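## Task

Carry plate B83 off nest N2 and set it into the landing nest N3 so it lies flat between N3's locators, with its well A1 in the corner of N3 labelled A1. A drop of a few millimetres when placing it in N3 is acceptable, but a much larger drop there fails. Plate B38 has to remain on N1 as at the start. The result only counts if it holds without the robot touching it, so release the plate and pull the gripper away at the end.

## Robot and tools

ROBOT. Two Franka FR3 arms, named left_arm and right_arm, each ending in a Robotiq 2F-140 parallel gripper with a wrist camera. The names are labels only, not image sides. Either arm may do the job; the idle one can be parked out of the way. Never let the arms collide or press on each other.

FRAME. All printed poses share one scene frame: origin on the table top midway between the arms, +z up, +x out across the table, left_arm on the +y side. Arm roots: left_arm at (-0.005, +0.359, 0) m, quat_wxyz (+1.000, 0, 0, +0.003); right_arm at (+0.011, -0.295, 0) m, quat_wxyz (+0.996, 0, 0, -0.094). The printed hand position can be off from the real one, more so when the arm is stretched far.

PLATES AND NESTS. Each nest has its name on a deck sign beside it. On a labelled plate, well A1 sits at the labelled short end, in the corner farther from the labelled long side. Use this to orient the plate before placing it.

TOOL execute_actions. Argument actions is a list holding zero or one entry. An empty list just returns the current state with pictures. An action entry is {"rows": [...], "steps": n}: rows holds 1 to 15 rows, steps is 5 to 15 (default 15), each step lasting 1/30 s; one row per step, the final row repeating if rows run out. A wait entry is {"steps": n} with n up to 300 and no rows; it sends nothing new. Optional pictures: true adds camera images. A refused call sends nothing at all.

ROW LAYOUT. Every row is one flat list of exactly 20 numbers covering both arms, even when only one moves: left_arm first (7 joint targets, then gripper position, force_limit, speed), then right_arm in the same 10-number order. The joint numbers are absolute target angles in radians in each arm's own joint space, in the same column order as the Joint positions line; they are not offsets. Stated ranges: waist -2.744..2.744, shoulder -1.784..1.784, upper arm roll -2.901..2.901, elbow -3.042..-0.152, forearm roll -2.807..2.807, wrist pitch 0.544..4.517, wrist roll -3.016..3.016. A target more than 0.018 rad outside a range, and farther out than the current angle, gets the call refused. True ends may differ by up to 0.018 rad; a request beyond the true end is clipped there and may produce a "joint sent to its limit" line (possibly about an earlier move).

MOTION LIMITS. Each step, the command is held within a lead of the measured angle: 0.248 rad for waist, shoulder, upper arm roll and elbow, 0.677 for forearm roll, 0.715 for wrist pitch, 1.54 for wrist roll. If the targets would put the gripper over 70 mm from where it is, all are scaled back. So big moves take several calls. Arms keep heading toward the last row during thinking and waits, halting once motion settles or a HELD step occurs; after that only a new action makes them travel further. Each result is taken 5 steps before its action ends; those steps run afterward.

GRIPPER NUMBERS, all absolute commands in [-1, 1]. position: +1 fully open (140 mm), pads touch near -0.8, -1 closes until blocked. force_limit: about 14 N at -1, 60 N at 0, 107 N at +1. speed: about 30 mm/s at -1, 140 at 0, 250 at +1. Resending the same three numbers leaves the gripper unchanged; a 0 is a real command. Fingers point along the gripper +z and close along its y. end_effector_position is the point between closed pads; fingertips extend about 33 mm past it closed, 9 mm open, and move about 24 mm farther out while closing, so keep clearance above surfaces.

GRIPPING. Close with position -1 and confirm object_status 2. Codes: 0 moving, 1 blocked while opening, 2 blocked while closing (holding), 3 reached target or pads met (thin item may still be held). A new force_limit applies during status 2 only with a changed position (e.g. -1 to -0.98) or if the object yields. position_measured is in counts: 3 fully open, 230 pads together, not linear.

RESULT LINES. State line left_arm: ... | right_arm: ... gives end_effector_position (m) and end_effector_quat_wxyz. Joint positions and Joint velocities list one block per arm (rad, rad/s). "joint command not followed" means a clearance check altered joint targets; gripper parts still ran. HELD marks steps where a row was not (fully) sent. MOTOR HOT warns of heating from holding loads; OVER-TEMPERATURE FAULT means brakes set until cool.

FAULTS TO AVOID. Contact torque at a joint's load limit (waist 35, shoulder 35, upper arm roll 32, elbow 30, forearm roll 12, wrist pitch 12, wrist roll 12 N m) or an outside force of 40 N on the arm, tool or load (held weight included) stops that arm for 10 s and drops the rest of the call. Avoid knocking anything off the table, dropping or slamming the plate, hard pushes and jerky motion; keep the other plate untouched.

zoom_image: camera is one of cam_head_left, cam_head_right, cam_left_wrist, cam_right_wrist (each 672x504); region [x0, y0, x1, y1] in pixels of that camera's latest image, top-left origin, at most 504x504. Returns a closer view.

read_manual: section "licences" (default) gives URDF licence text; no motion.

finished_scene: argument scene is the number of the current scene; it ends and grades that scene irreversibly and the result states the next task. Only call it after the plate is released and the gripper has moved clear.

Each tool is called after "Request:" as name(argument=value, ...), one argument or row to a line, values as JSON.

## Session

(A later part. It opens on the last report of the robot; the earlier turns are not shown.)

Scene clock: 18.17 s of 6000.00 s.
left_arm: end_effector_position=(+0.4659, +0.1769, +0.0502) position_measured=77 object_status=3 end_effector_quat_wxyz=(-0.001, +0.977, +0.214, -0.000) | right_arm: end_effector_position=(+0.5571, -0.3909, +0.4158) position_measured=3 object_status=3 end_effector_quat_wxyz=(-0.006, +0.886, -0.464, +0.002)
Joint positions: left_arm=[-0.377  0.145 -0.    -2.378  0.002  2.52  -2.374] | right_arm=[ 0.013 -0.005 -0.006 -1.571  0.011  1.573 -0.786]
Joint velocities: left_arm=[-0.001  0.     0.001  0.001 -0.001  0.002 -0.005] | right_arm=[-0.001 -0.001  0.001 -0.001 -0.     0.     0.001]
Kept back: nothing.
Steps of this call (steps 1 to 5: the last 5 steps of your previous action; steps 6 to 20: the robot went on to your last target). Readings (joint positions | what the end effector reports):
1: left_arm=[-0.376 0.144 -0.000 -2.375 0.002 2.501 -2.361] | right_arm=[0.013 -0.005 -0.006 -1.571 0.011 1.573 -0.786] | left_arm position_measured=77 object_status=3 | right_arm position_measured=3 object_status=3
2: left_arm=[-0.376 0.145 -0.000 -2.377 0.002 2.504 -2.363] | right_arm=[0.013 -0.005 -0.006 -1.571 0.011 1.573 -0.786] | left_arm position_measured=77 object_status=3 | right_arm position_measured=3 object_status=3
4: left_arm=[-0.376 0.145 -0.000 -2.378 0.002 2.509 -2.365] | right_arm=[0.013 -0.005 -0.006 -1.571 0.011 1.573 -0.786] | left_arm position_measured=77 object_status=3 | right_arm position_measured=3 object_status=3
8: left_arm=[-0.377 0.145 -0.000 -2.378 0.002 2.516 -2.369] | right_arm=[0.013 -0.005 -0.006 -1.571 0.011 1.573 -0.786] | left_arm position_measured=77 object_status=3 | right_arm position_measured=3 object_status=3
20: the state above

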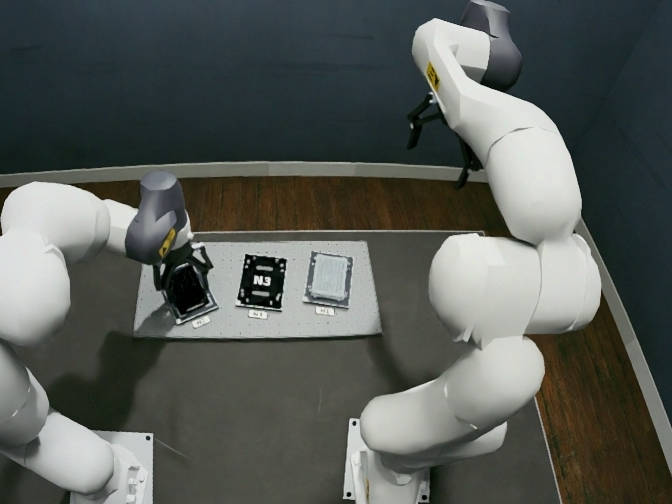

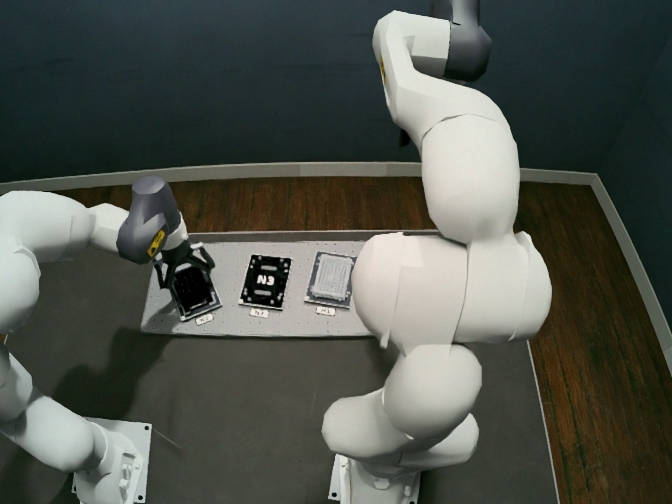

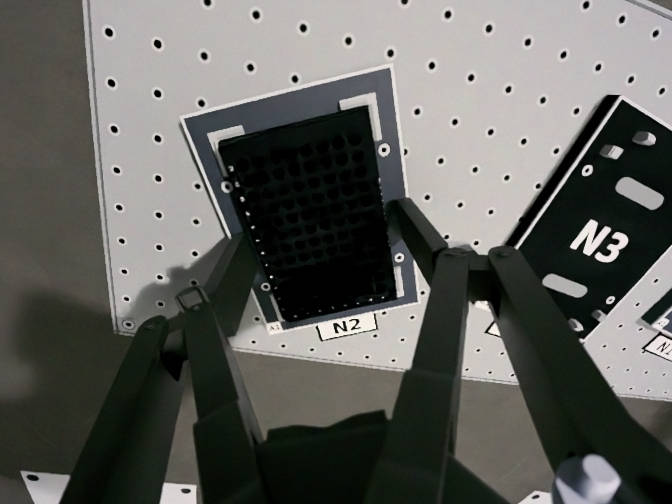

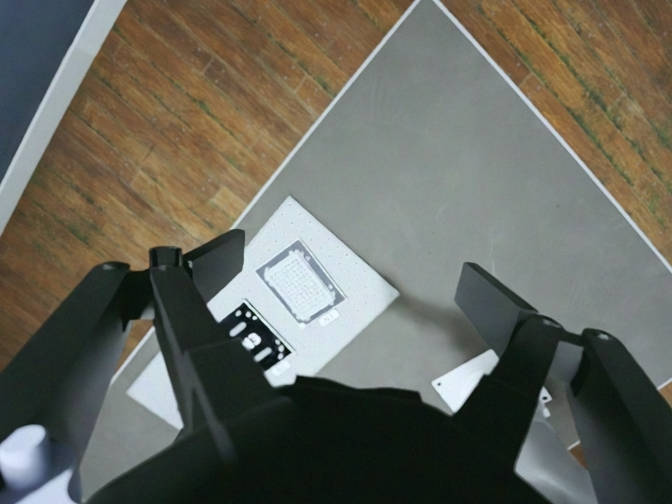

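Request:
execute_actions(
  actions=[
    {"rows": [[-0.377,0.149,0,-2.379,0,2.529,-2.382,0.41,0,0,0.013,-0.005,-0.006,-1.571,0.011,1.573,-0.786,1,0,0],[-0.377,0.154,0,-2.380,0,2.534,-2.382,0.41,0,0,0.013,-0.005,-0.006,-1.571,0.011,1.573,-0.786,1,0,0],[-0.376,0.158,0,-2.380,0,2.539,-2.382,0.41,0,0,0.013,-0.005,-0.006,-1.571,0.011,1.573,-0.786,1,0,0],[-0.376,0.163,0,-2.381,0,2.544,-2.382,0.41,0,0,0.013,-0.005,-0.006,-1.571,0.011,1.573,-0.786,1,0,0]], "steps": 15},
  ],
)

Request:
execute_actions(
  actions=[
    {"steps": 12},
  ],
  pictures=true,
)

Scene clock: 19.33 s of 6000.00 s.
left_arm: end_effector_position=(+0.4662, +0.1767, +0.0457) position_measured=77 object_status=3 end_effector_quat_wxyz=(-0.001, +0.976, +0.216, -0.000) | right_arm: end_effector_position=(+0.5571, -0.3909, +0.4158) position_measured=3 object_status=3 end_effector_quat_wxyz=(-0.006, +0.886, -0.464, +0.002)
Joint positions: left_arm=[-0.377  0.156 -0.    -2.378  0.002  2.532 -2.377] | right_arm=[ 0.013 -0.005 -0.006 -1.571  0.011  1.573 -0.786]
Joint velocities: left_arm=[-0.     0.001 -0.001  0.001 -0.    -0.001 -0.006] | right_arm=[-0.     0.002  0.001  0.     0.    -0.    -0.   ]
Steps of this call (steps 1 to 15: the robot went on to your last target; steps 16 to 25: nothing new was sent; steps 26 to 35: the first 10 steps of this action). Readings (joint positions | what the end effector reports):
26: left_arm=[-0.377 0.145 -0.000 -2.378 0.002 2.522 -2.376] | right_arm=[0.013 -0.005 -0.006 -1.571 0.011 1.573 -0.786] | left_arm position_measured=77 object_status=3 | right_arm position_measured=3 object_status=3
27: left_arm=[-0.377 0.146 -0.000 -2.378 0.002 2.523 -2.376] | right_arm=[0.013 -0.005 -0.006 -1.571 0.011 1.573 -0.786] | left_arm position_measured=77 object_status=3 | right_arm position_measured=3 object_status=3
29: left_arm=[-0.377 0.152 -0.000 -2.378 0.002 2.528 -2.376] | right_arm=[0.013 -0.005 -0.006 -1.571 0.011 1.573 -0.786] | left_arm position_measured=77 object_status=3 | right_arm position_measured=3 object_status=3
33: left_arm=[-0.377 0.156 -0.000 -2.378 0.002 2.532 -2.377] | right_arm=[0.013 -0.005 -0.006 -1.571 0.011 1.573 -0.786] | left_arm position_measured=77 object_status=3 | right_arm position_measured=3 object_status=3
35: the state above

Scene clock: 19.73 s of 6000.00 s.
left_arm: end_effector_position=(+0.4663, +0.1767, +0.0457) position_measured=77 object_status=3 end_effector_quat_wxyz=(-0.001, +0.976, +0.216, -0.000) | right_arm: end_effector_position=(+0.5571, -0.3909, +0.4158) position_measured=3 object_status=3 end_effector_quat_wxyz=(-0.006, +0.886, -0.464, +0.002)
Joint positions: left_arm=[-0.376  0.156 -0.    -2.378  0.002  2.532 -2.378] | right_arm=[ 0.013 -0.005 -0.006 -1.571  0.011  1.573 -0.786]
Joint velocities: left_arm=[-0.001  0.    -0.001 -0.002  0.     0.001 -0.001] | right_arm=[ 0.001 -0.001 -0.     0.    -0.001  0.    -0.001]
Kept back: nothing.
Steps of this call (steps 1 to 5: the last 5 steps of your previous action; steps 6 to 12: the robot went on to your last target). Readings (joint positions | what the end effector reports):
1: left_arm=[-0.377 0.156 -0.000 -2.378 0.002 2.532 -2.377] | right_arm=[0.013 -0.005 -0.006 -1.571 0.011 1.573 -0.786] | left_arm position_measured=77 object_status=3 | right_arm position_measured=3 object_status=3
2: left_arm=[-0.377 0.156 -0.000 -2.378 0.002 2.532 -2.378] | right_arm=[0.013 -0.005 -0.006 -1.571 0.011 1.573 -0.786] | left_arm position_measured=77 object_status=3 | right_arm position_measured=3 object_status=3
4: left_arm=[-0.377 0.156 -0.000 -2.378 0.002 2.532 -2.378] | right_arm=[0.013 -0.005 -0.006 -1.571 0.011 1.573 -0.786] | left_arm position_measured=77 object_status=3 | right_arm position_measured=3 object_status=3
8: left_arm=[-0.377 0.156 -0.000 -2.378 0.002 2.532 -2.378] | right_arm=[0.013 -0.005 -0.006 -1.571 0.011 1.573 -0.786] | left_arm position_measured=77 object_status=3 | right_arm position_measured=3 object_status=3
12: the state above

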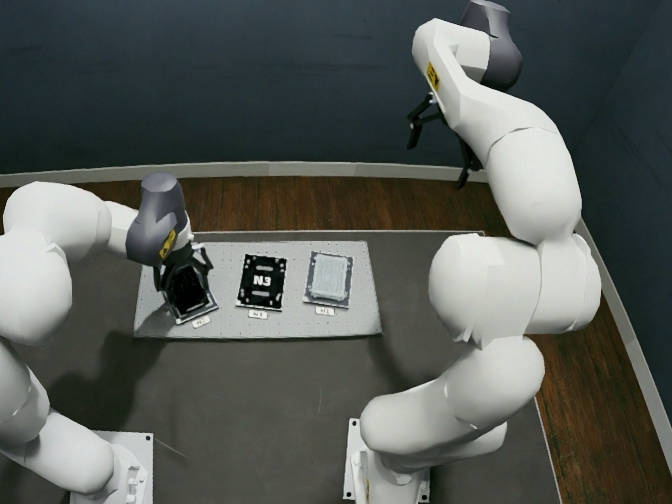

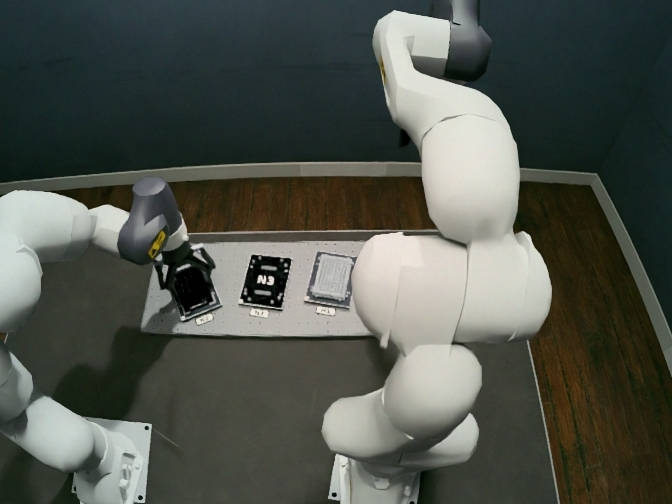

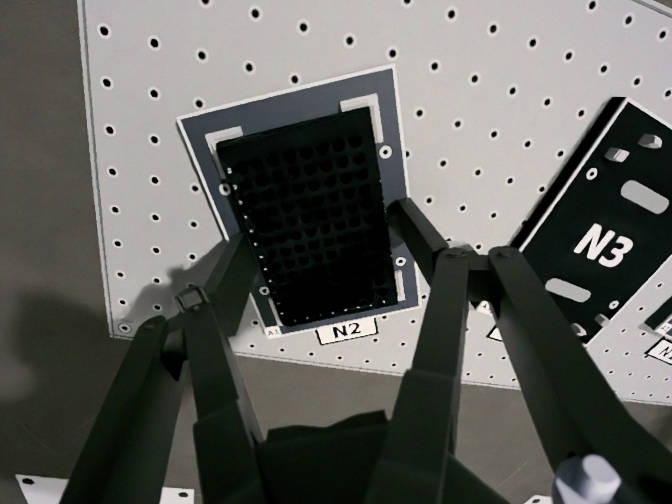

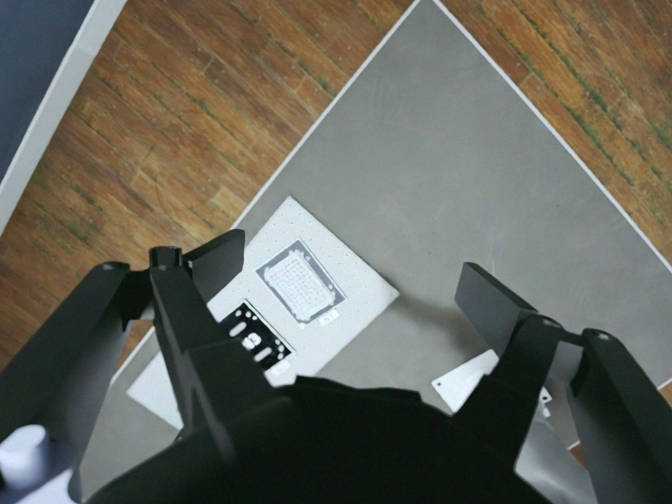

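Request:
zoom_image(
  camera="cam_left_wrist",
  region=[200, 160, 460, 350],
)

Request:
zoom_image(
  camera="cam_head_left",
  region=[140, 250, 230, 335],
)

Request:
zoom_image(
  camera="cam_head_right",
  region=[150, 250, 240, 335],
)

Region (200, 160, 460, 350) of cam_left_wrist's 672x504 image, scaled by 1.938, with more detail than that image has; it fills the top 368 rows of this view, and the rest is white.

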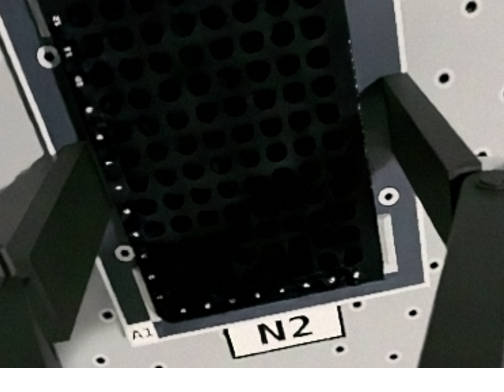

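Region (140, 250, 230, 335) of cam_head_left's 672x504 image, scaled by 5.600, with more detail than that image has.

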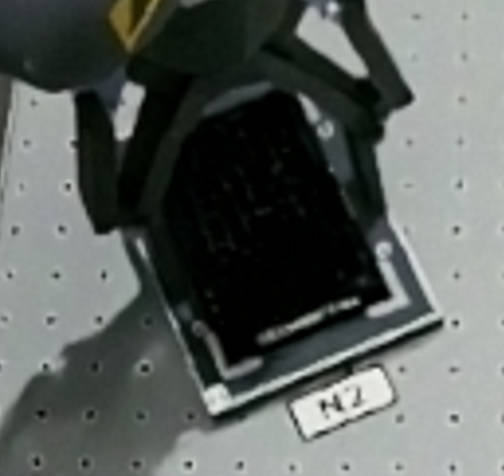

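Region (150, 250, 240, 335) of cam_head_right's 672x504 image, scaled by 5.600, with more detail than that image has.

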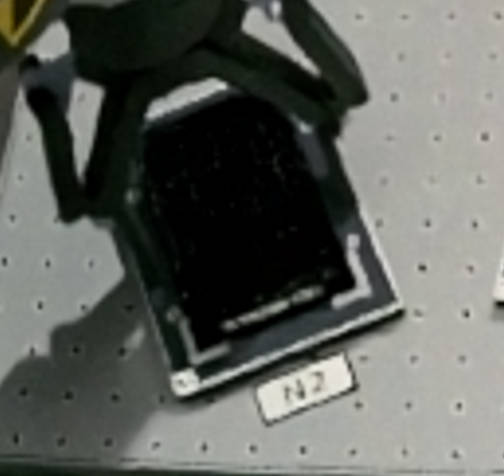

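Request:
execute_actions(
  actions=[
    {"rows": [[-0.376,0.1407,0,-2.378,0,2.519,-2.382,0.41,0,0,0.013,-0.005,-0.006,-1.571,0.011,1.573,-0.786,1,0,0]], "steps": 12},
  ],
)

Request:
execute_actions(
  actions=[
    {"rows": [[-0.376,0.1407,0,-2.378,0,2.519,-2.382,-1,-0.2,-0.6,0.013,-0.005,-0.006,-1.571,0.011,1.573,-0.786,1,0,0]], "steps": 15},
  ],
)

Scene clock: 20.83 s of 6000.00 s.
left_arm: end_effector_position=(+0.4675, +0.1763, +0.0518) position_measured=77 object_status=3 end_effector_quat_wxyz=(+0.001, +0.976, +0.216, +0.002) | right_arm: end_effector_position=(+0.5571, -0.3909, +0.4158) position_measured=3 object_status=3 end_effector_quat_wxyz=(-0.006, +0.886, -0.464, +0.002)
Joint positions: left_arm=[-0.376  0.142 -0.    -2.378  0.002  2.525 -2.378] | right_arm=[ 0.013 -0.005 -0.006 -1.571  0.011  1.573 -0.786]
Joint velocities: left_arm=[-0.001 -0.006  0.002  0.    -0.    -0.015  0.   ] | right_arm=[ 0.001 -0.    -0.    -0.    -0.001  0.001 -0.001]
Steps of this call (steps 1 to 15: the robot went on to your last target; steps 16 to 26: nothing new was sent; steps 27 to 33: the first 7 steps of this action). Readings (joint positions | what the end effector reports):
27: left_arm=[-0.376 0.154 -0.000 -2.378 0.002 2.530 -2.378] | right_arm=[0.013 -0.005 -0.006 -1.571 0.011 1.573 -0.786] | left_arm position_measured=77 object_status=3 | right_arm position_measured=3 object_status=3
28: left_arm=[-0.376 0.150 -0.000 -2.378 0.002 2.528 -2.378] | right_arm=[0.013 -0.005 -0.006 -1.571 0.011 1.573 -0.786] | left_arm position_measured=77 object_status=3 | right_arm position_measured=3 object_status=3
30: left_arm=[-0.376 0.145 -0.000 -2.378 0.002 2.527 -2.378] | right_arm=[0.013 -0.005 -0.006 -1.571 0.011 1.573 -0.786] | left_arm position_measured=77 object_status=3 | right_arm position_measured=3 object_status=3
33: the state above

Scene clock: 21.33 s of 6000.00 s.
left_arm: end_effector_position=(+0.4662, +0.1791, +0.0528) position_measured=107 object_status=0 end_effector_quat_wxyz=(-0.001, +0.976, +0.218, -0.000) | right_arm: end_effector_position=(+0.5571, -0.3909, +0.4158) position_measured=3 object_status=3 end_effector_quat_wxyz=(-0.006, +0.886, -0.464, +0.002)
Joint positions: left_arm=[-0.374  0.138  0.002 -2.379  0.002  2.515 -2.379] | right_arm=[ 0.013 -0.005 -0.006 -1.571  0.011  1.573 -0.786]
Joint velocities: left_arm=[ 0.    -0.    -0.    -0.001  0.001  0.    -0.   ] | right_arm=[-0.     0.     0.001  0.    -0.    -0.001  0.   ]
Steps of this call (steps 1 to 5: the last 5 steps of your previous action; steps 6 to 15: the first 10 steps of this action). Readings (joint positions | what the end effector reports):
6: left_arm=[-0.376 0.142 -0.000 -2.378 0.002 2.523 -2.378] | right_arm=[0.013 -0.005 -0.006 -1.571 0.011 1.573 -0.786] | left_arm position_measured=77 object_status=0 | right_arm position_measured=3 object_status=3
7: left_arm=[-0.376 0.142 -0.000 -2.378 0.002 2.523 -2.378] | right_arm=[0.013 -0.005 -0.006 -1.571 0.011 1.573 -0.786] | left_arm position_measured=80 object_status=0 | right_arm position_measured=3 object_status=3
9: left_arm=[-0.376 0.142 -0.000 -2.378 0.002 2.522 -2.378] | right_arm=[0.013 -0.005 -0.006 -1.571 0.011 1.573 -0.786] | left_arm position_measured=88 object_status=0 | right_arm position_measured=3 object_status=3
13: left_arm=[-0.374 0.138 0.002 -2.378 0.002 2.515 -2.379] | right_arm=[0.013 -0.005 -0.006 -1.571 0.011 1.573 -0.786] | left_arm position_measured=104 object_status=0 | right_arm position_measured=3 object_status=3
15: the state above

Request:
execute_actions(
  actions=[
    {"steps": 8},
  ],
  pictures=true,
)

Request:
zoom_image(
  camera="cam_left_wrist",
  region=[200, 90, 460, 350],
)

Request:
zoom_image(
  camera="cam_head_left",
  region=[140, 250, 230, 335],
)

Scene clock: 21.60 s of 6000.00 s.
left_arm: end_effector_position=(+0.4662, +0.1791, +0.0528) position_measured=107 object_status=2 end_effector_quat_wxyz=(-0.001, +0.976, +0.218, -0.000) | right_arm: end_effector_position=(+0.5571, -0.3909, +0.4158) position_measured=3 object_status=3 end_effector_quat_wxyz=(-0.006, +0.886, -0.464, +0.002)
Joint positions: left_arm=[-0.374  0.138  0.002 -2.378  0.002  2.515 -2.379] | right_arm=[ 0.013 -0.005 -0.006 -1.571  0.011  1.573 -0.786]
Joint velocities: left_arm=[ 0.002  0.001  0.     0.001 -0.001  0.    -0.002] | right_arm=[-0.001 -0.    -0.001 -0.002 -0.001 -0.     0.002]
Kept back: nothing.
Steps of this call (steps 1 to 5: the last 5 steps of your previous action; steps 6 to 8: the robot went on to your last target). Readings (joint positions | what the end effector reports):
1: left_arm=[-0.374 0.138 0.002 -2.379 0.002 2.515 -2.379] | right_arm=[0.013 -0.005 -0.006 -1.571 0.011 1.573 -0.786] | left_arm position_measured=107 object_status=0 | right_arm position_measured=3 object_status=3
2: left_arm=[-0.374 0.138 0.002 -2.378 0.002 2.515 -2.379] | right_arm=[0.013 -0.005 -0.006 -1.571 0.011 1.573 -0.786] | left_arm position_measured=107 object_status=0 | right_arm position_measured=3 object_status=3
4: left_arm=[-0.374 0.138 0.002 -2.378 0.002 2.515 -2.379] | right_arm=[0.013 -0.005 -0.006 -1.571 0.011 1.573 -0.786] | left_arm position_measured=107 object_status=2 | right_arm position_measured=3 object_status=3
8: the state above

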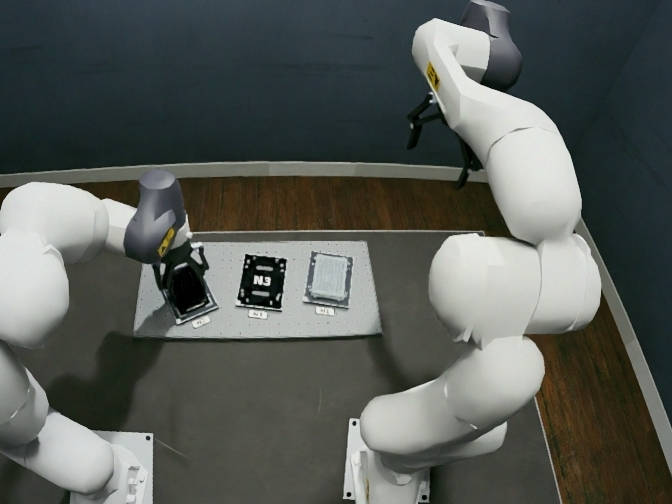

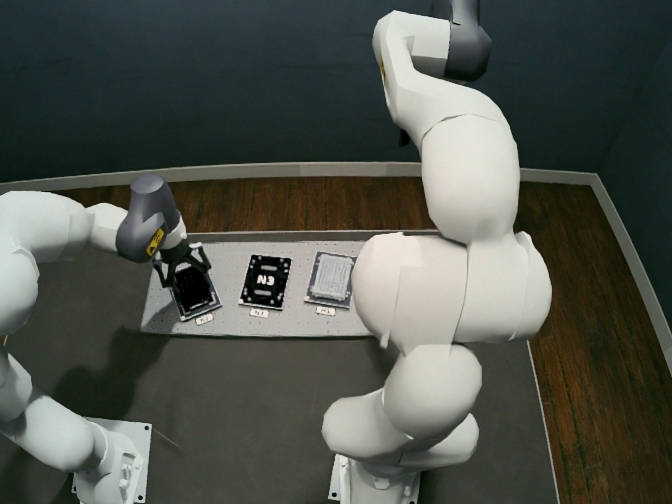

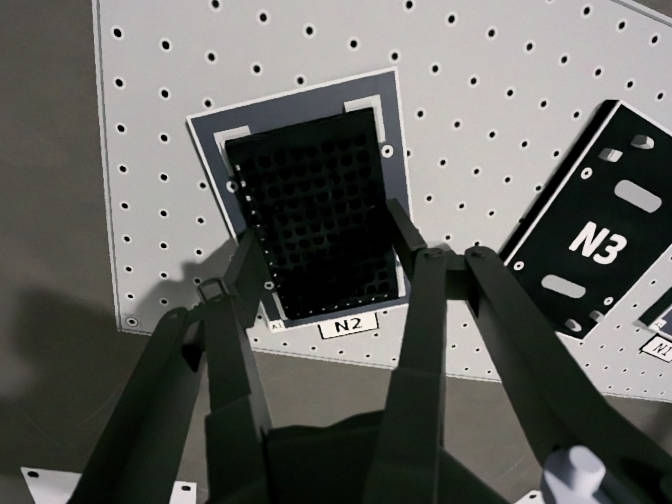

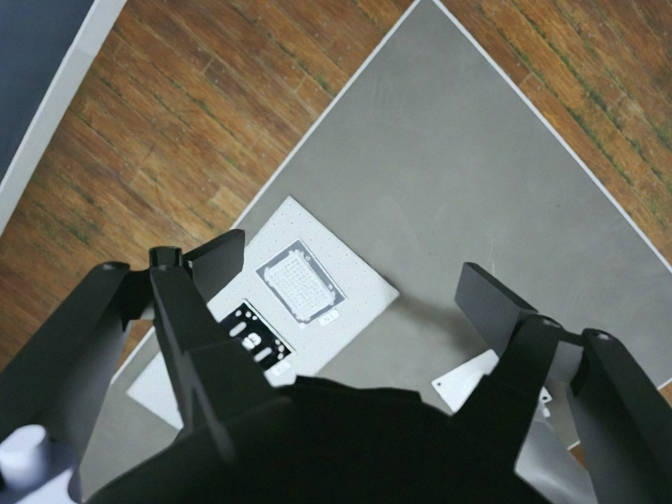

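Region (200, 90, 460, 350) of cam_left_wrist's 672x504 image, scaled by 1.938, with more detail than that image has.

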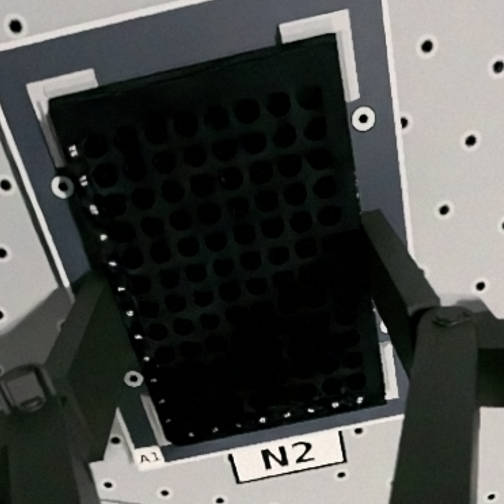

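Region (140, 250, 230, 335) of cam_head_left's 672x504 image, scaled by 5.600, with more detail than that image has.

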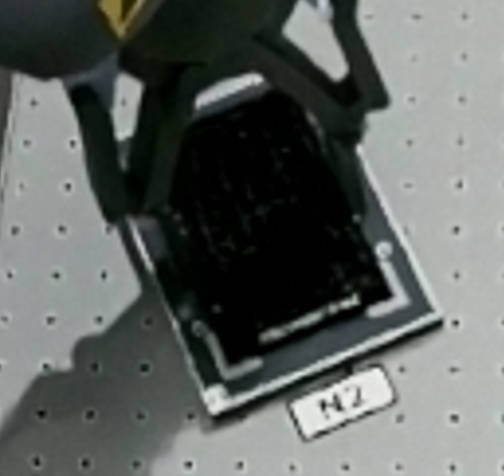

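Request:
execute_actions(
  actions=[
    {"rows": [[-0.374,0.137,0,-2.378,0,2.514,-2.380,-1,-0.2,-0.6,0.013,-0.005,-0.006,-1.571,0.011,1.573,-0.786,1,0,0],[-0.374,0.134,0,-2.378,0,2.510,-2.380,-1,-0.2,-0.6,0.013,-0.005,-0.006,-1.571,0.011,1.573,-0.786,1,0,0],[-0.374,0.130,0,-2.377,0,2.505,-2.380,-1,-0.2,-0.6,0.013,-0.005,-0.006,-1.571,0.011,1.573,-0.786,1,0,0],[-0.374,0.125,0,-2.376,0,2.499,-2.380,-1,-0.2,-0.6,0.013,-0.005,-0.006,-1.571,0.011,1.573,-0.786,1,0,0],[-0.374,0.119,0,-2.375,0,2.492,-2.380,-1,-0.2,-0.6,0.013,-0.005,-0.006,-1.571,0.011,1.573,-0.786,1,0,0],[-0.374,0.112,0,-2.374,0,2.484,-2.380,-1,-0.2,-0.6,0.013,-0.005,-0.006,-1.571,0.011,1.573,-0.786,1,0,0],[-0.374,0.104,0,-2.372,0,2.474,-2.380,-1,-0.2,-0.6,0.013,-0.005,-0.006,-1.571,0.011,1.573,-0.786,1,0,0],[-0.374,0.095,0,-2.370,0,2.463,-2.380,-1,-0.2,-0.6,0.013,-0.005,-0.006,-1.571,0.011,1.573,-0.786,1,0,0],[-0.374,0.085,0,-2.368,0,2.451,-2.380,-1,-0.2,-0.6,0.013,-0.005,-0.006,-1.571,0.011,1.573,-0.786,1,0,0],[-0.374,0.074,0,-2.365,0,2.437,-2.380,-1,-0.2,-0.6,0.013,-0.005,-0.006,-1.571,0.011,1.573,-0.786,1,0,0],[-0.374,0.062,0,-2.361,0,2.421,-2.380,-1,-0.2,-0.6,0.013,-0.005,-0.006,-1.571,0.011,1.573,-0.786,1,0,0],[-0.374,0.050,0,-2.357,0,2.405,-2.380,-1,-0.2,-0.6,0.013,-0.005,-0.006,-1.571,0.011,1.573,-0.786,1,0,0],[-0.374,0.038,0,-2.353,0,2.389,-2.380,-1,-0.2,-0.6,0.013,-0.005,-0.006,-1.571,0.011,1.573,-0.786,1,0,0],[-0.374,0.026,0,-2.348,0,2.373,-2.380,-1,-0.2,-0.6,0.013,-0.005,-0.006,-1.571,0.011,1.573,-0.786,1,0,0],[-0.374,0.014,0,-2.343,0,2.357,-2.380,-1,-0.2,-0.6,0.013,-0.005,-0.006,-1.571,0.011,1.573,-0.786,1,0,0]], "steps": 15},
  ],
  pictures=true,
)

Scene clock: 23.23 s of 6000.00 s.
left_arm: end_effector_position=(+0.4680, +0.1782, +0.0717) position_measured=107 object_status=2 end_effector_quat_wxyz=(+0.001, +0.976, +0.218, +0.003) | right_arm: end_effector_position=(+0.5571, -0.3909, +0.4158) position_measured=3 object_status=3 end_effector_quat_wxyz=(-0.006, +0.886, -0.464, +0.002)
Joint positions: left_arm=[-0.374  0.098  0.002 -2.373  0.002  2.478 -2.379] | right_arm=[ 0.013 -0.005 -0.006 -1.571  0.011  1.573 -0.786]
Joint velocities: left_arm=[ 0.001 -0.272  0.     0.061  0.001 -0.238 -0.002] | right_arm=[-0.    -0.     0.001 -0.    -0.     0.    -0.001]
Steps of this call (steps 1 to 15: the robot went on to your last target; steps 16 to 39: nothing new was sent; steps 40 to 49: the first 10 steps of this action). Readings (joint positions | what the end effector reports):
40: left_arm=[-0.374 0.138 0.002 -2.379 0.002 2.514 -2.379] | right_arm=[0.013 -0.005 -0.006 -1.571 0.011 1.573 -0.786] | left_arm position_measured=107 object_status=2 | right_arm position_measured=3 object_status=3
41: left_arm=[-0.374 0.138 0.002 -2.379 0.002 2.514 -2.379] | right_arm=[0.013 -0.005 -0.006 -1.571 0.011 1.573 -0.786] | left_arm position_measured=107 object_status=2 | right_arm position_measured=3 object_status=3
43: left_arm=[-0.374 0.135 0.002 -2.378 0.002 2.511 -2.379] | right_arm=[0.013 -0.005 -0.006 -1.571 0.011 1.573 -0.786] | left_arm position_measured=107 object_status=2 | right_arm position_measured=3 object_status=3
47: left_arm=[-0.374 0.115 0.002 -2.377 0.002 2.493 -2.379] | right_arm=[0.013 -0.005 -0.006 -1.571 0.011 1.573 -0.786] | left_arm position_measured=107 object_status=2 | right_arm position_measured=3 object_status=3
49: the state above

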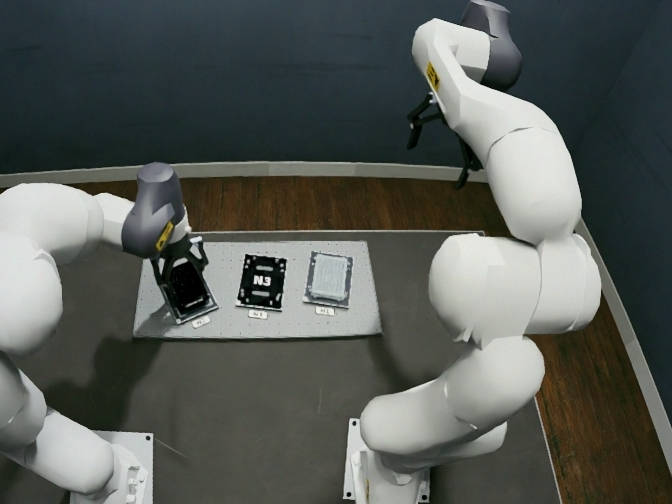

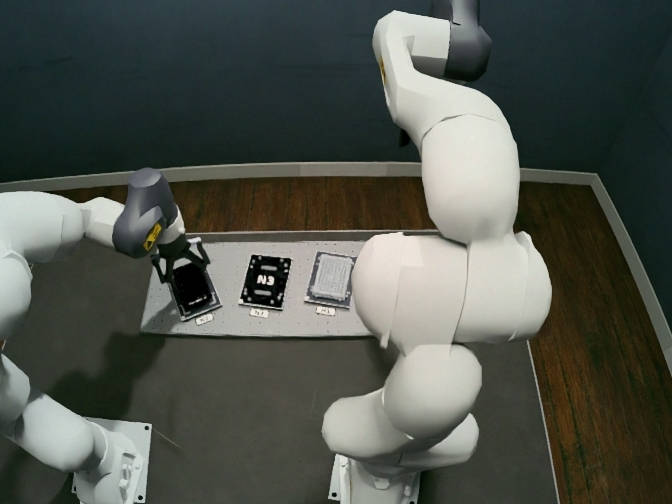

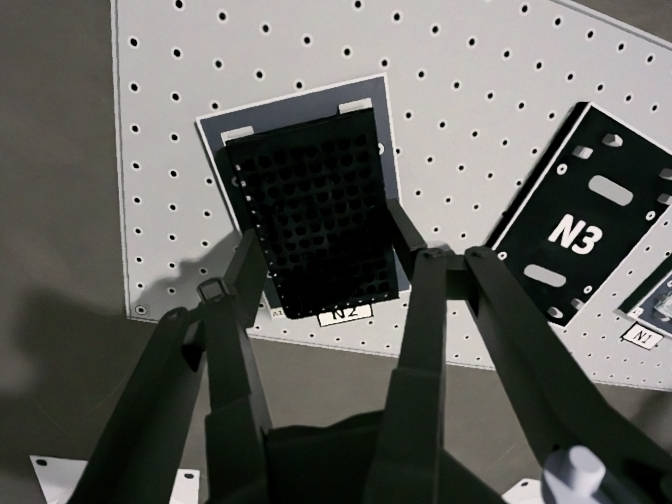

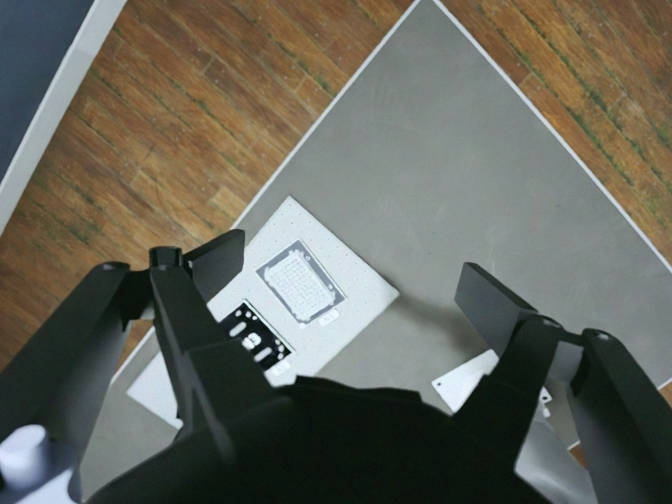

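Request:
execute_actions(
  actions=[
    {"rows": [[-0.383,0.024,0,-2.329,0,2.353,-2.369,-1,-0.2,-0.6,0.013,-0.005,-0.006,-1.571,0.011,1.573,-0.786,1,0,0],[-0.397,0.041,0,-2.304,0,2.345,-2.351,-1,-0.2,-0.6,0.013,-0.005,-0.006,-1.571,0.011,1.573,-0.786,1,0,0],[-0.417,0.065,0,-2.271,0,2.335,-2.326,-1,-0.2,-0.6,0.013,-0.005,-0.006,-1.571,0.011,1.573,-0.786,1,0,0],[-0.440,0.092,0,-2.232,0,2.323,-2.297,-1,-0.2,-0.6,0.013,-0.005,-0.006,-1.571,0.011,1.573,-0.786,1,0,0],[-0.466,0.122,0,-2.188,0,2.310,-2.264,-1,-0.2,-0.6,0.013,-0.005,-0.006,-1.571,0.011,1.573,-0.786,1,0,0],[-0.492,0.152,0,-2.145,0,2.297,-2.231,-1,-0.2,-0.6,0.013,-0.005,-0.006,-1.571,0.011,1.573,-0.786,1,0,0],[-0.518,0.182,0,-2.101,0,2.283,-2.199,-1,-0.2,-0.6,0.013,-0.005,-0.006,-1.571,0.011,1.573,-0.786,1,0,0],[-0.543,0.213,0,-2.058,0,2.270,-2.166,-1,-0.2,-0.6,0.013,-0.005,-0.006,-1.571,0.011,1.573,-0.786,1,0,0],[-0.569,0.243,0,-2.014,0,2.257,-2.134,-1,-0.2,-0.6,0.013,-0.005,-0.006,-1.571,0.011,1.573,-0.786,1,0,0],[-0.595,0.273,0,-1.971,0,2.244,-2.101,-1,-0.2,-0.6,0.013,-0.005,-0.006,-1.571,0.011,1.573,-0.786,1,0,0],[-0.618,0.300,0,-1.932,0,2.232,-2.072,-1,-0.2,-0.6,0.013,-0.005,-0.006,-1.571,0.011,1.573,-0.786,1,0,0],[-0.638,0.324,0,-1.899,0,2.222,-2.047,-1,-0.2,-0.6,0.013,-0.005,-0.006,-1.571,0.011,1.573,-0.786,1,0,0],[-0.652,0.341,0,-1.874,0,2.215,-2.029,-1,-0.2,-0.6,0.013,-0.005,-0.006,-1.571,0.011,1.573,-0.786,1,0,0],[-0.661,0.351,0,-1.860,0,2.210,-2.018,-1,-0.2,-0.6,0.013,-0.005,-0.006,-1.571,0.011,1.573,-0.786,1,0,0]], "steps": 15},
  ],
)

Request:
execute_actions(
  actions=[
    {"steps": 25},
  ],
  pictures=true,
)

Scene clock: 24.17 s of 6000.00 s.
left_arm: end_effector_position=(+0.5066, +0.0660, +0.1250) position_measured=107 object_status=2 end_effector_quat_wxyz=(+0.007, +0.996, +0.092, +0.012) | right_arm: end_effector_position=(+0.5571, -0.3909, +0.4158) position_measured=3 object_status=3 end_effector_quat_wxyz=(-0.006, +0.886, -0.464, +0.002)
Joint positions: left_arm=[-0.534  0.208  0.006 -2.063  0.002  2.297 -2.277] | right_arm=[ 0.013 -0.005 -0.006 -1.571  0.011  1.573 -0.786]
Joint velocities: left_arm=[-0.733  0.855 -0.062  1.223 -0.001 -0.251  0.566] | right_arm=[-0.    -0.    -0.001 -0.001 -0.001 -0.002 -0.001]
Steps of this call (steps 1 to 5: the last 5 steps of your previous action; steps 6 to 18: the robot went on to your last target; steps 19 to 28: the first 10 steps of this action). Readings (joint positions | what the end effector reports):
19: left_arm=[-0.375 0.016 0.002 -2.340 0.002 2.363 -2.378] | right_arm=[0.013 -0.005 -0.006 -1.571 0.011 1.573 -0.786] | left_arm position_measured=107 object_status=2 | right_arm position_measured=3 object_status=3
20: left_arm=[-0.379 0.022 0.003 -2.332 0.002 2.360 -2.376] | right_arm=[0.013 -0.005 -0.006 -1.571 0.011 1.573 -0.786] | left_arm position_measured=107 object_status=2 | right_arm position_measured=3 object_status=3
22: left_arm=[-0.400 0.050 0.006 -2.292 0.002 2.350 -2.365] | right_arm=[0.013 -0.005 -0.006 -1.571 0.011 1.573 -0.786] | left_arm position_measured=107 object_status=2 | right_arm position_measured=3 object_status=3
26: left_arm=[-0.484 0.150 0.008 -2.147 0.002 2.317 -2.314] | right_arm=[0.013 -0.005 -0.006 -1.571 0.011 1.573 -0.786] | left_arm position_measured=107 object_status=2 | right_arm position_measured=3 object_status=3
28: the state above

Scene clock: 25.00 s of 6000.00 s.
left_arm: end_effector_position=(+0.4957, -0.0258, +0.1196) position_measured=107 object_status=2 end_effector_quat_wxyz=(-0.000, +0.996, -0.093, +0.001) | right_arm: end_effector_position=(+0.5571, -0.3909, +0.4158) position_measured=3 object_status=3 end_effector_quat_wxyz=(-0.006, +0.886, -0.464, +0.002)
Joint positions: left_arm=[-0.662  0.35  -0.001 -1.862  0.002  2.214 -2.041] | right_arm=[ 0.013 -0.005 -0.006 -1.571  0.011  1.573 -0.786]
Joint velocities: left_arm=[-0.001  0.001  0.     0.001  0.001 -0.004  0.056] | right_arm=[-0.    -0.    -0.    -0.001  0.001  0.    -0.001]
Kept back: nothing.
Steps of this call (steps 1 to 5: the last 5 steps of your previous action; steps 6 to 25: the robot went on to your last target). Readings (joint positions | what the end effector reports):
1: left_arm=[-0.560 0.237 0.005 -2.021 0.002 2.287 -2.257] | right_arm=[0.013 -0.005 -0.006 -1.571 0.011 1.573 -0.786] | left_arm position_measured=107 object_status=2 | right_arm position_measured=3 object_status=3
2: left_arm=[-0.584 0.264 0.004 -1.981 0.002 2.276 -2.236] | right_arm=[0.013 -0.005 -0.006 -1.571 0.011 1.573 -0.786] | left_arm position_measured=107 object_status=2 | right_arm position_measured=3 object_status=3
4: left_arm=[-0.626 0.310 -0.001 -1.918 0.002 2.258 -2.196] | right_arm=[0.013 -0.005 -0.006 -1.571 0.011 1.573 -0.786] | left_arm position_measured=107 object_status=2 | right_arm position_measured=3 object_status=3
8: left_arm=[-0.663 0.345 -0.009 -1.873 0.002 2.234 -2.134] | right_arm=[0.013 -0.005 -0.006 -1.571 0.011 1.573 -0.786] | left_arm position_measured=107 object_status=2 | right_arm position_measured=3 object_status=3
25: the state above

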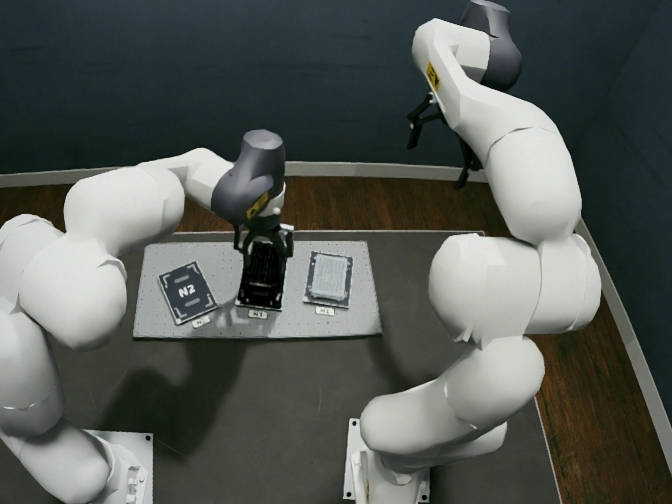

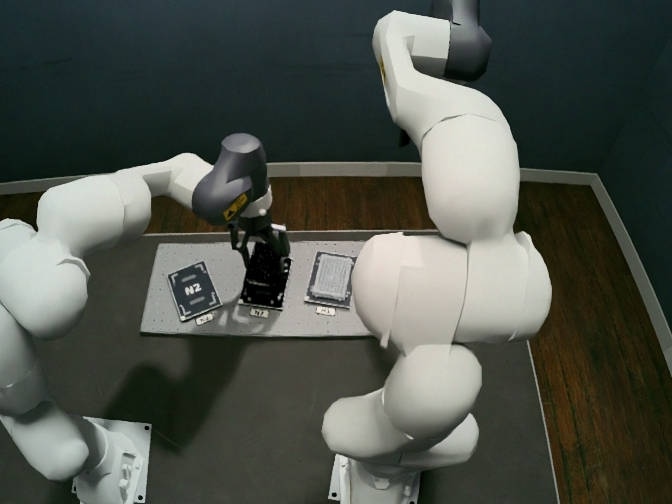

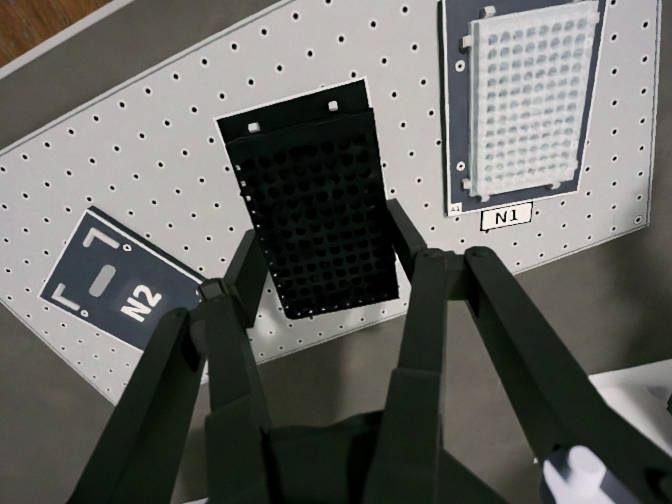

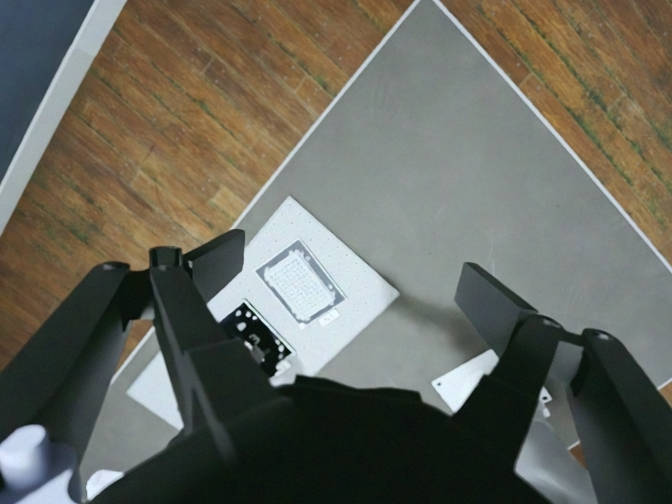

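Request:
zoom_image(
  camera="cam_left_wrist",
  region=[190, 50, 430, 200],
)

Request:
zoom_image(
  camera="cam_head_left",
  region=[215, 220, 315, 330],
)

Region (190, 50, 430, 200) of cam_left_wrist's 672x504 image, scaled by 2.100, with more detail than that image has; it fills the top 315 rows of this view, and the rest is white.

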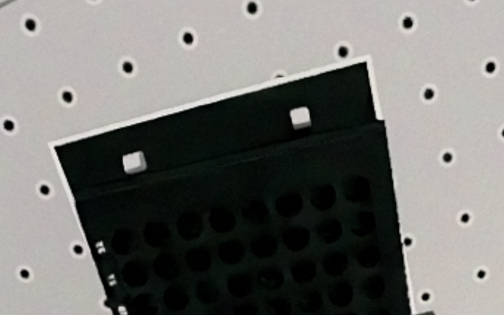

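Region (215, 220, 315, 330) of cam_head_left's 672x504 image, scaled by 4.582, with more detail than that image has; it fills the left 458 columns of this view, and the rest is white.

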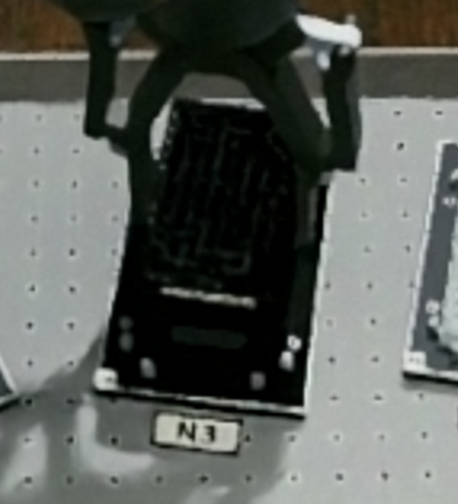

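Request:
execute_actions(
  actions=[],
)

Request:
zoom_image(
  camera="cam_left_wrist",
  region=[190, 50, 430, 200],
)

Scene clock: 25.70 s of 6000.00 s.
left_arm: end_effector_position=(+0.4956, -0.0257, +0.1195) position_measured=107 object_status=2 end_effector_quat_wxyz=(-0.000, +0.995, -0.101, +0.001) | right_arm: end_effector_position=(+0.5571, -0.3909, +0.4158) position_measured=3 object_status=3 end_effector_quat_wxyz=(-0.006, +0.886, -0.464, +0.002)
Joint positions: left_arm=[-0.662  0.35  -0.001 -1.862  0.002  2.213 -2.026] | right_arm=[ 0.013 -0.005 -0.006 -1.571  0.011  1.573 -0.786]
Joint velocities: left_arm=[ 0.     0.001 -0.001  0.001 -0.     0.001  0.007] | right_arm=[-0.001  0.     0.002 -0.002 -0.    -0.    -0.001]
Kept back: nothing.
Steps of this call (steps 1 to 21: the robot went on to your last target). Readings (joint positions | what the end effector reports):
1: left_arm=[-0.662 0.350 -0.001 -1.862 0.002 2.213 -2.039] | right_arm=[0.013 -0.005 -0.006 -1.571 0.011 1.573 -0.786] | left_arm position_measured=107 object_status=2 | right_arm position_measured=3 object_status=3
2: left_arm=[-0.662 0.350 -0.001 -1.862 0.002 2.213 -2.038] | right_arm=[0.013 -0.005 -0.006 -1.571 0.011 1.573 -0.786] | left_arm position_measured=107 object_status=2 | right_arm position_measured=3 object_status=3
4: left_arm=[-0.662 0.350 -0.001 -1.862 0.002 2.213 -2.035] | right_arm=[0.013 -0.005 -0.006 -1.571 0.011 1.573 -0.786] | left_arm position_measured=107 object_status=2 | right_arm position_measured=3 object_status=3
8: left_arm=[-0.662 0.350 -0.001 -1.862 0.002 2.213 -2.031] | right_arm=[0.013 -0.005 -0.006 -1.571 0.011 1.573 -0.786] | left_arm position_measured=107 object_status=2 | right_arm position_measured=3 object_status=3
21: the state above

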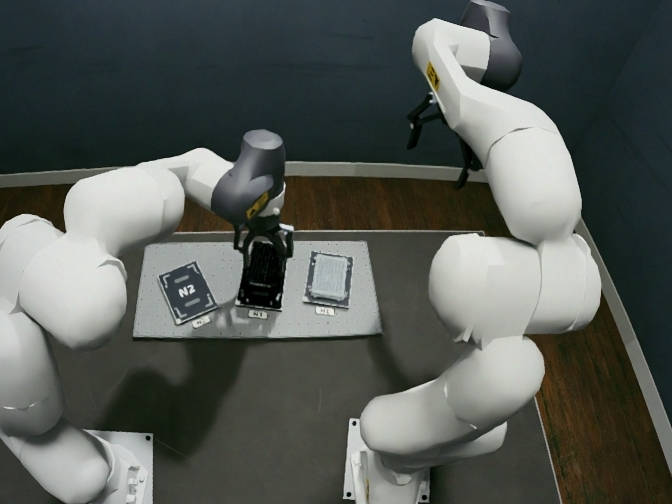

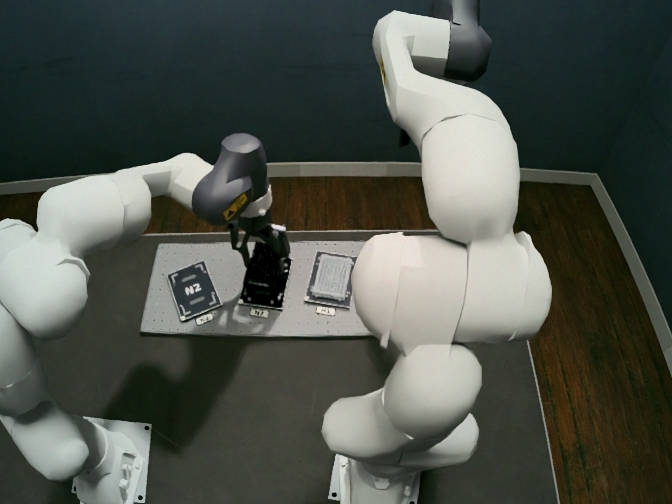

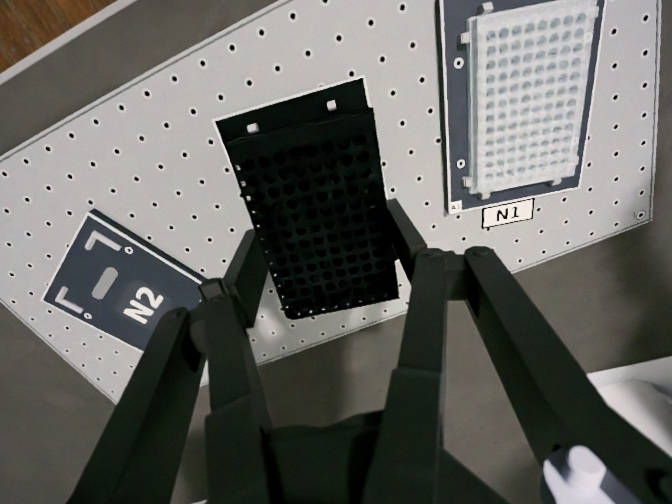

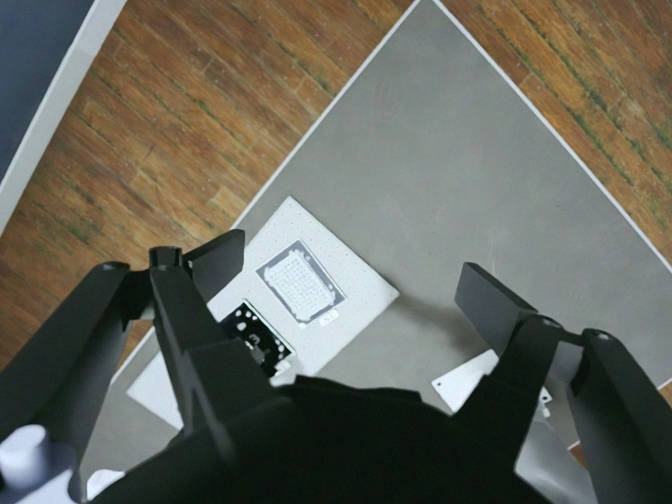

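Region (190, 50, 430, 200) of cam_left_wrist's 672x504 image, scaled by 2.100, with more detail than that image has; it fills the top 315 rows of this view, and the rest is white.

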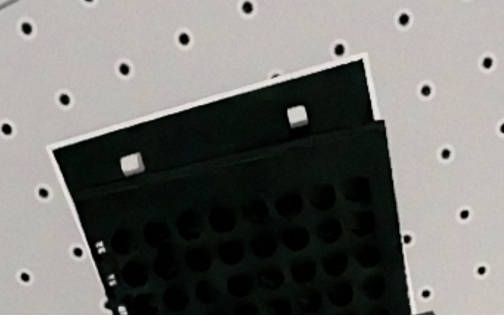

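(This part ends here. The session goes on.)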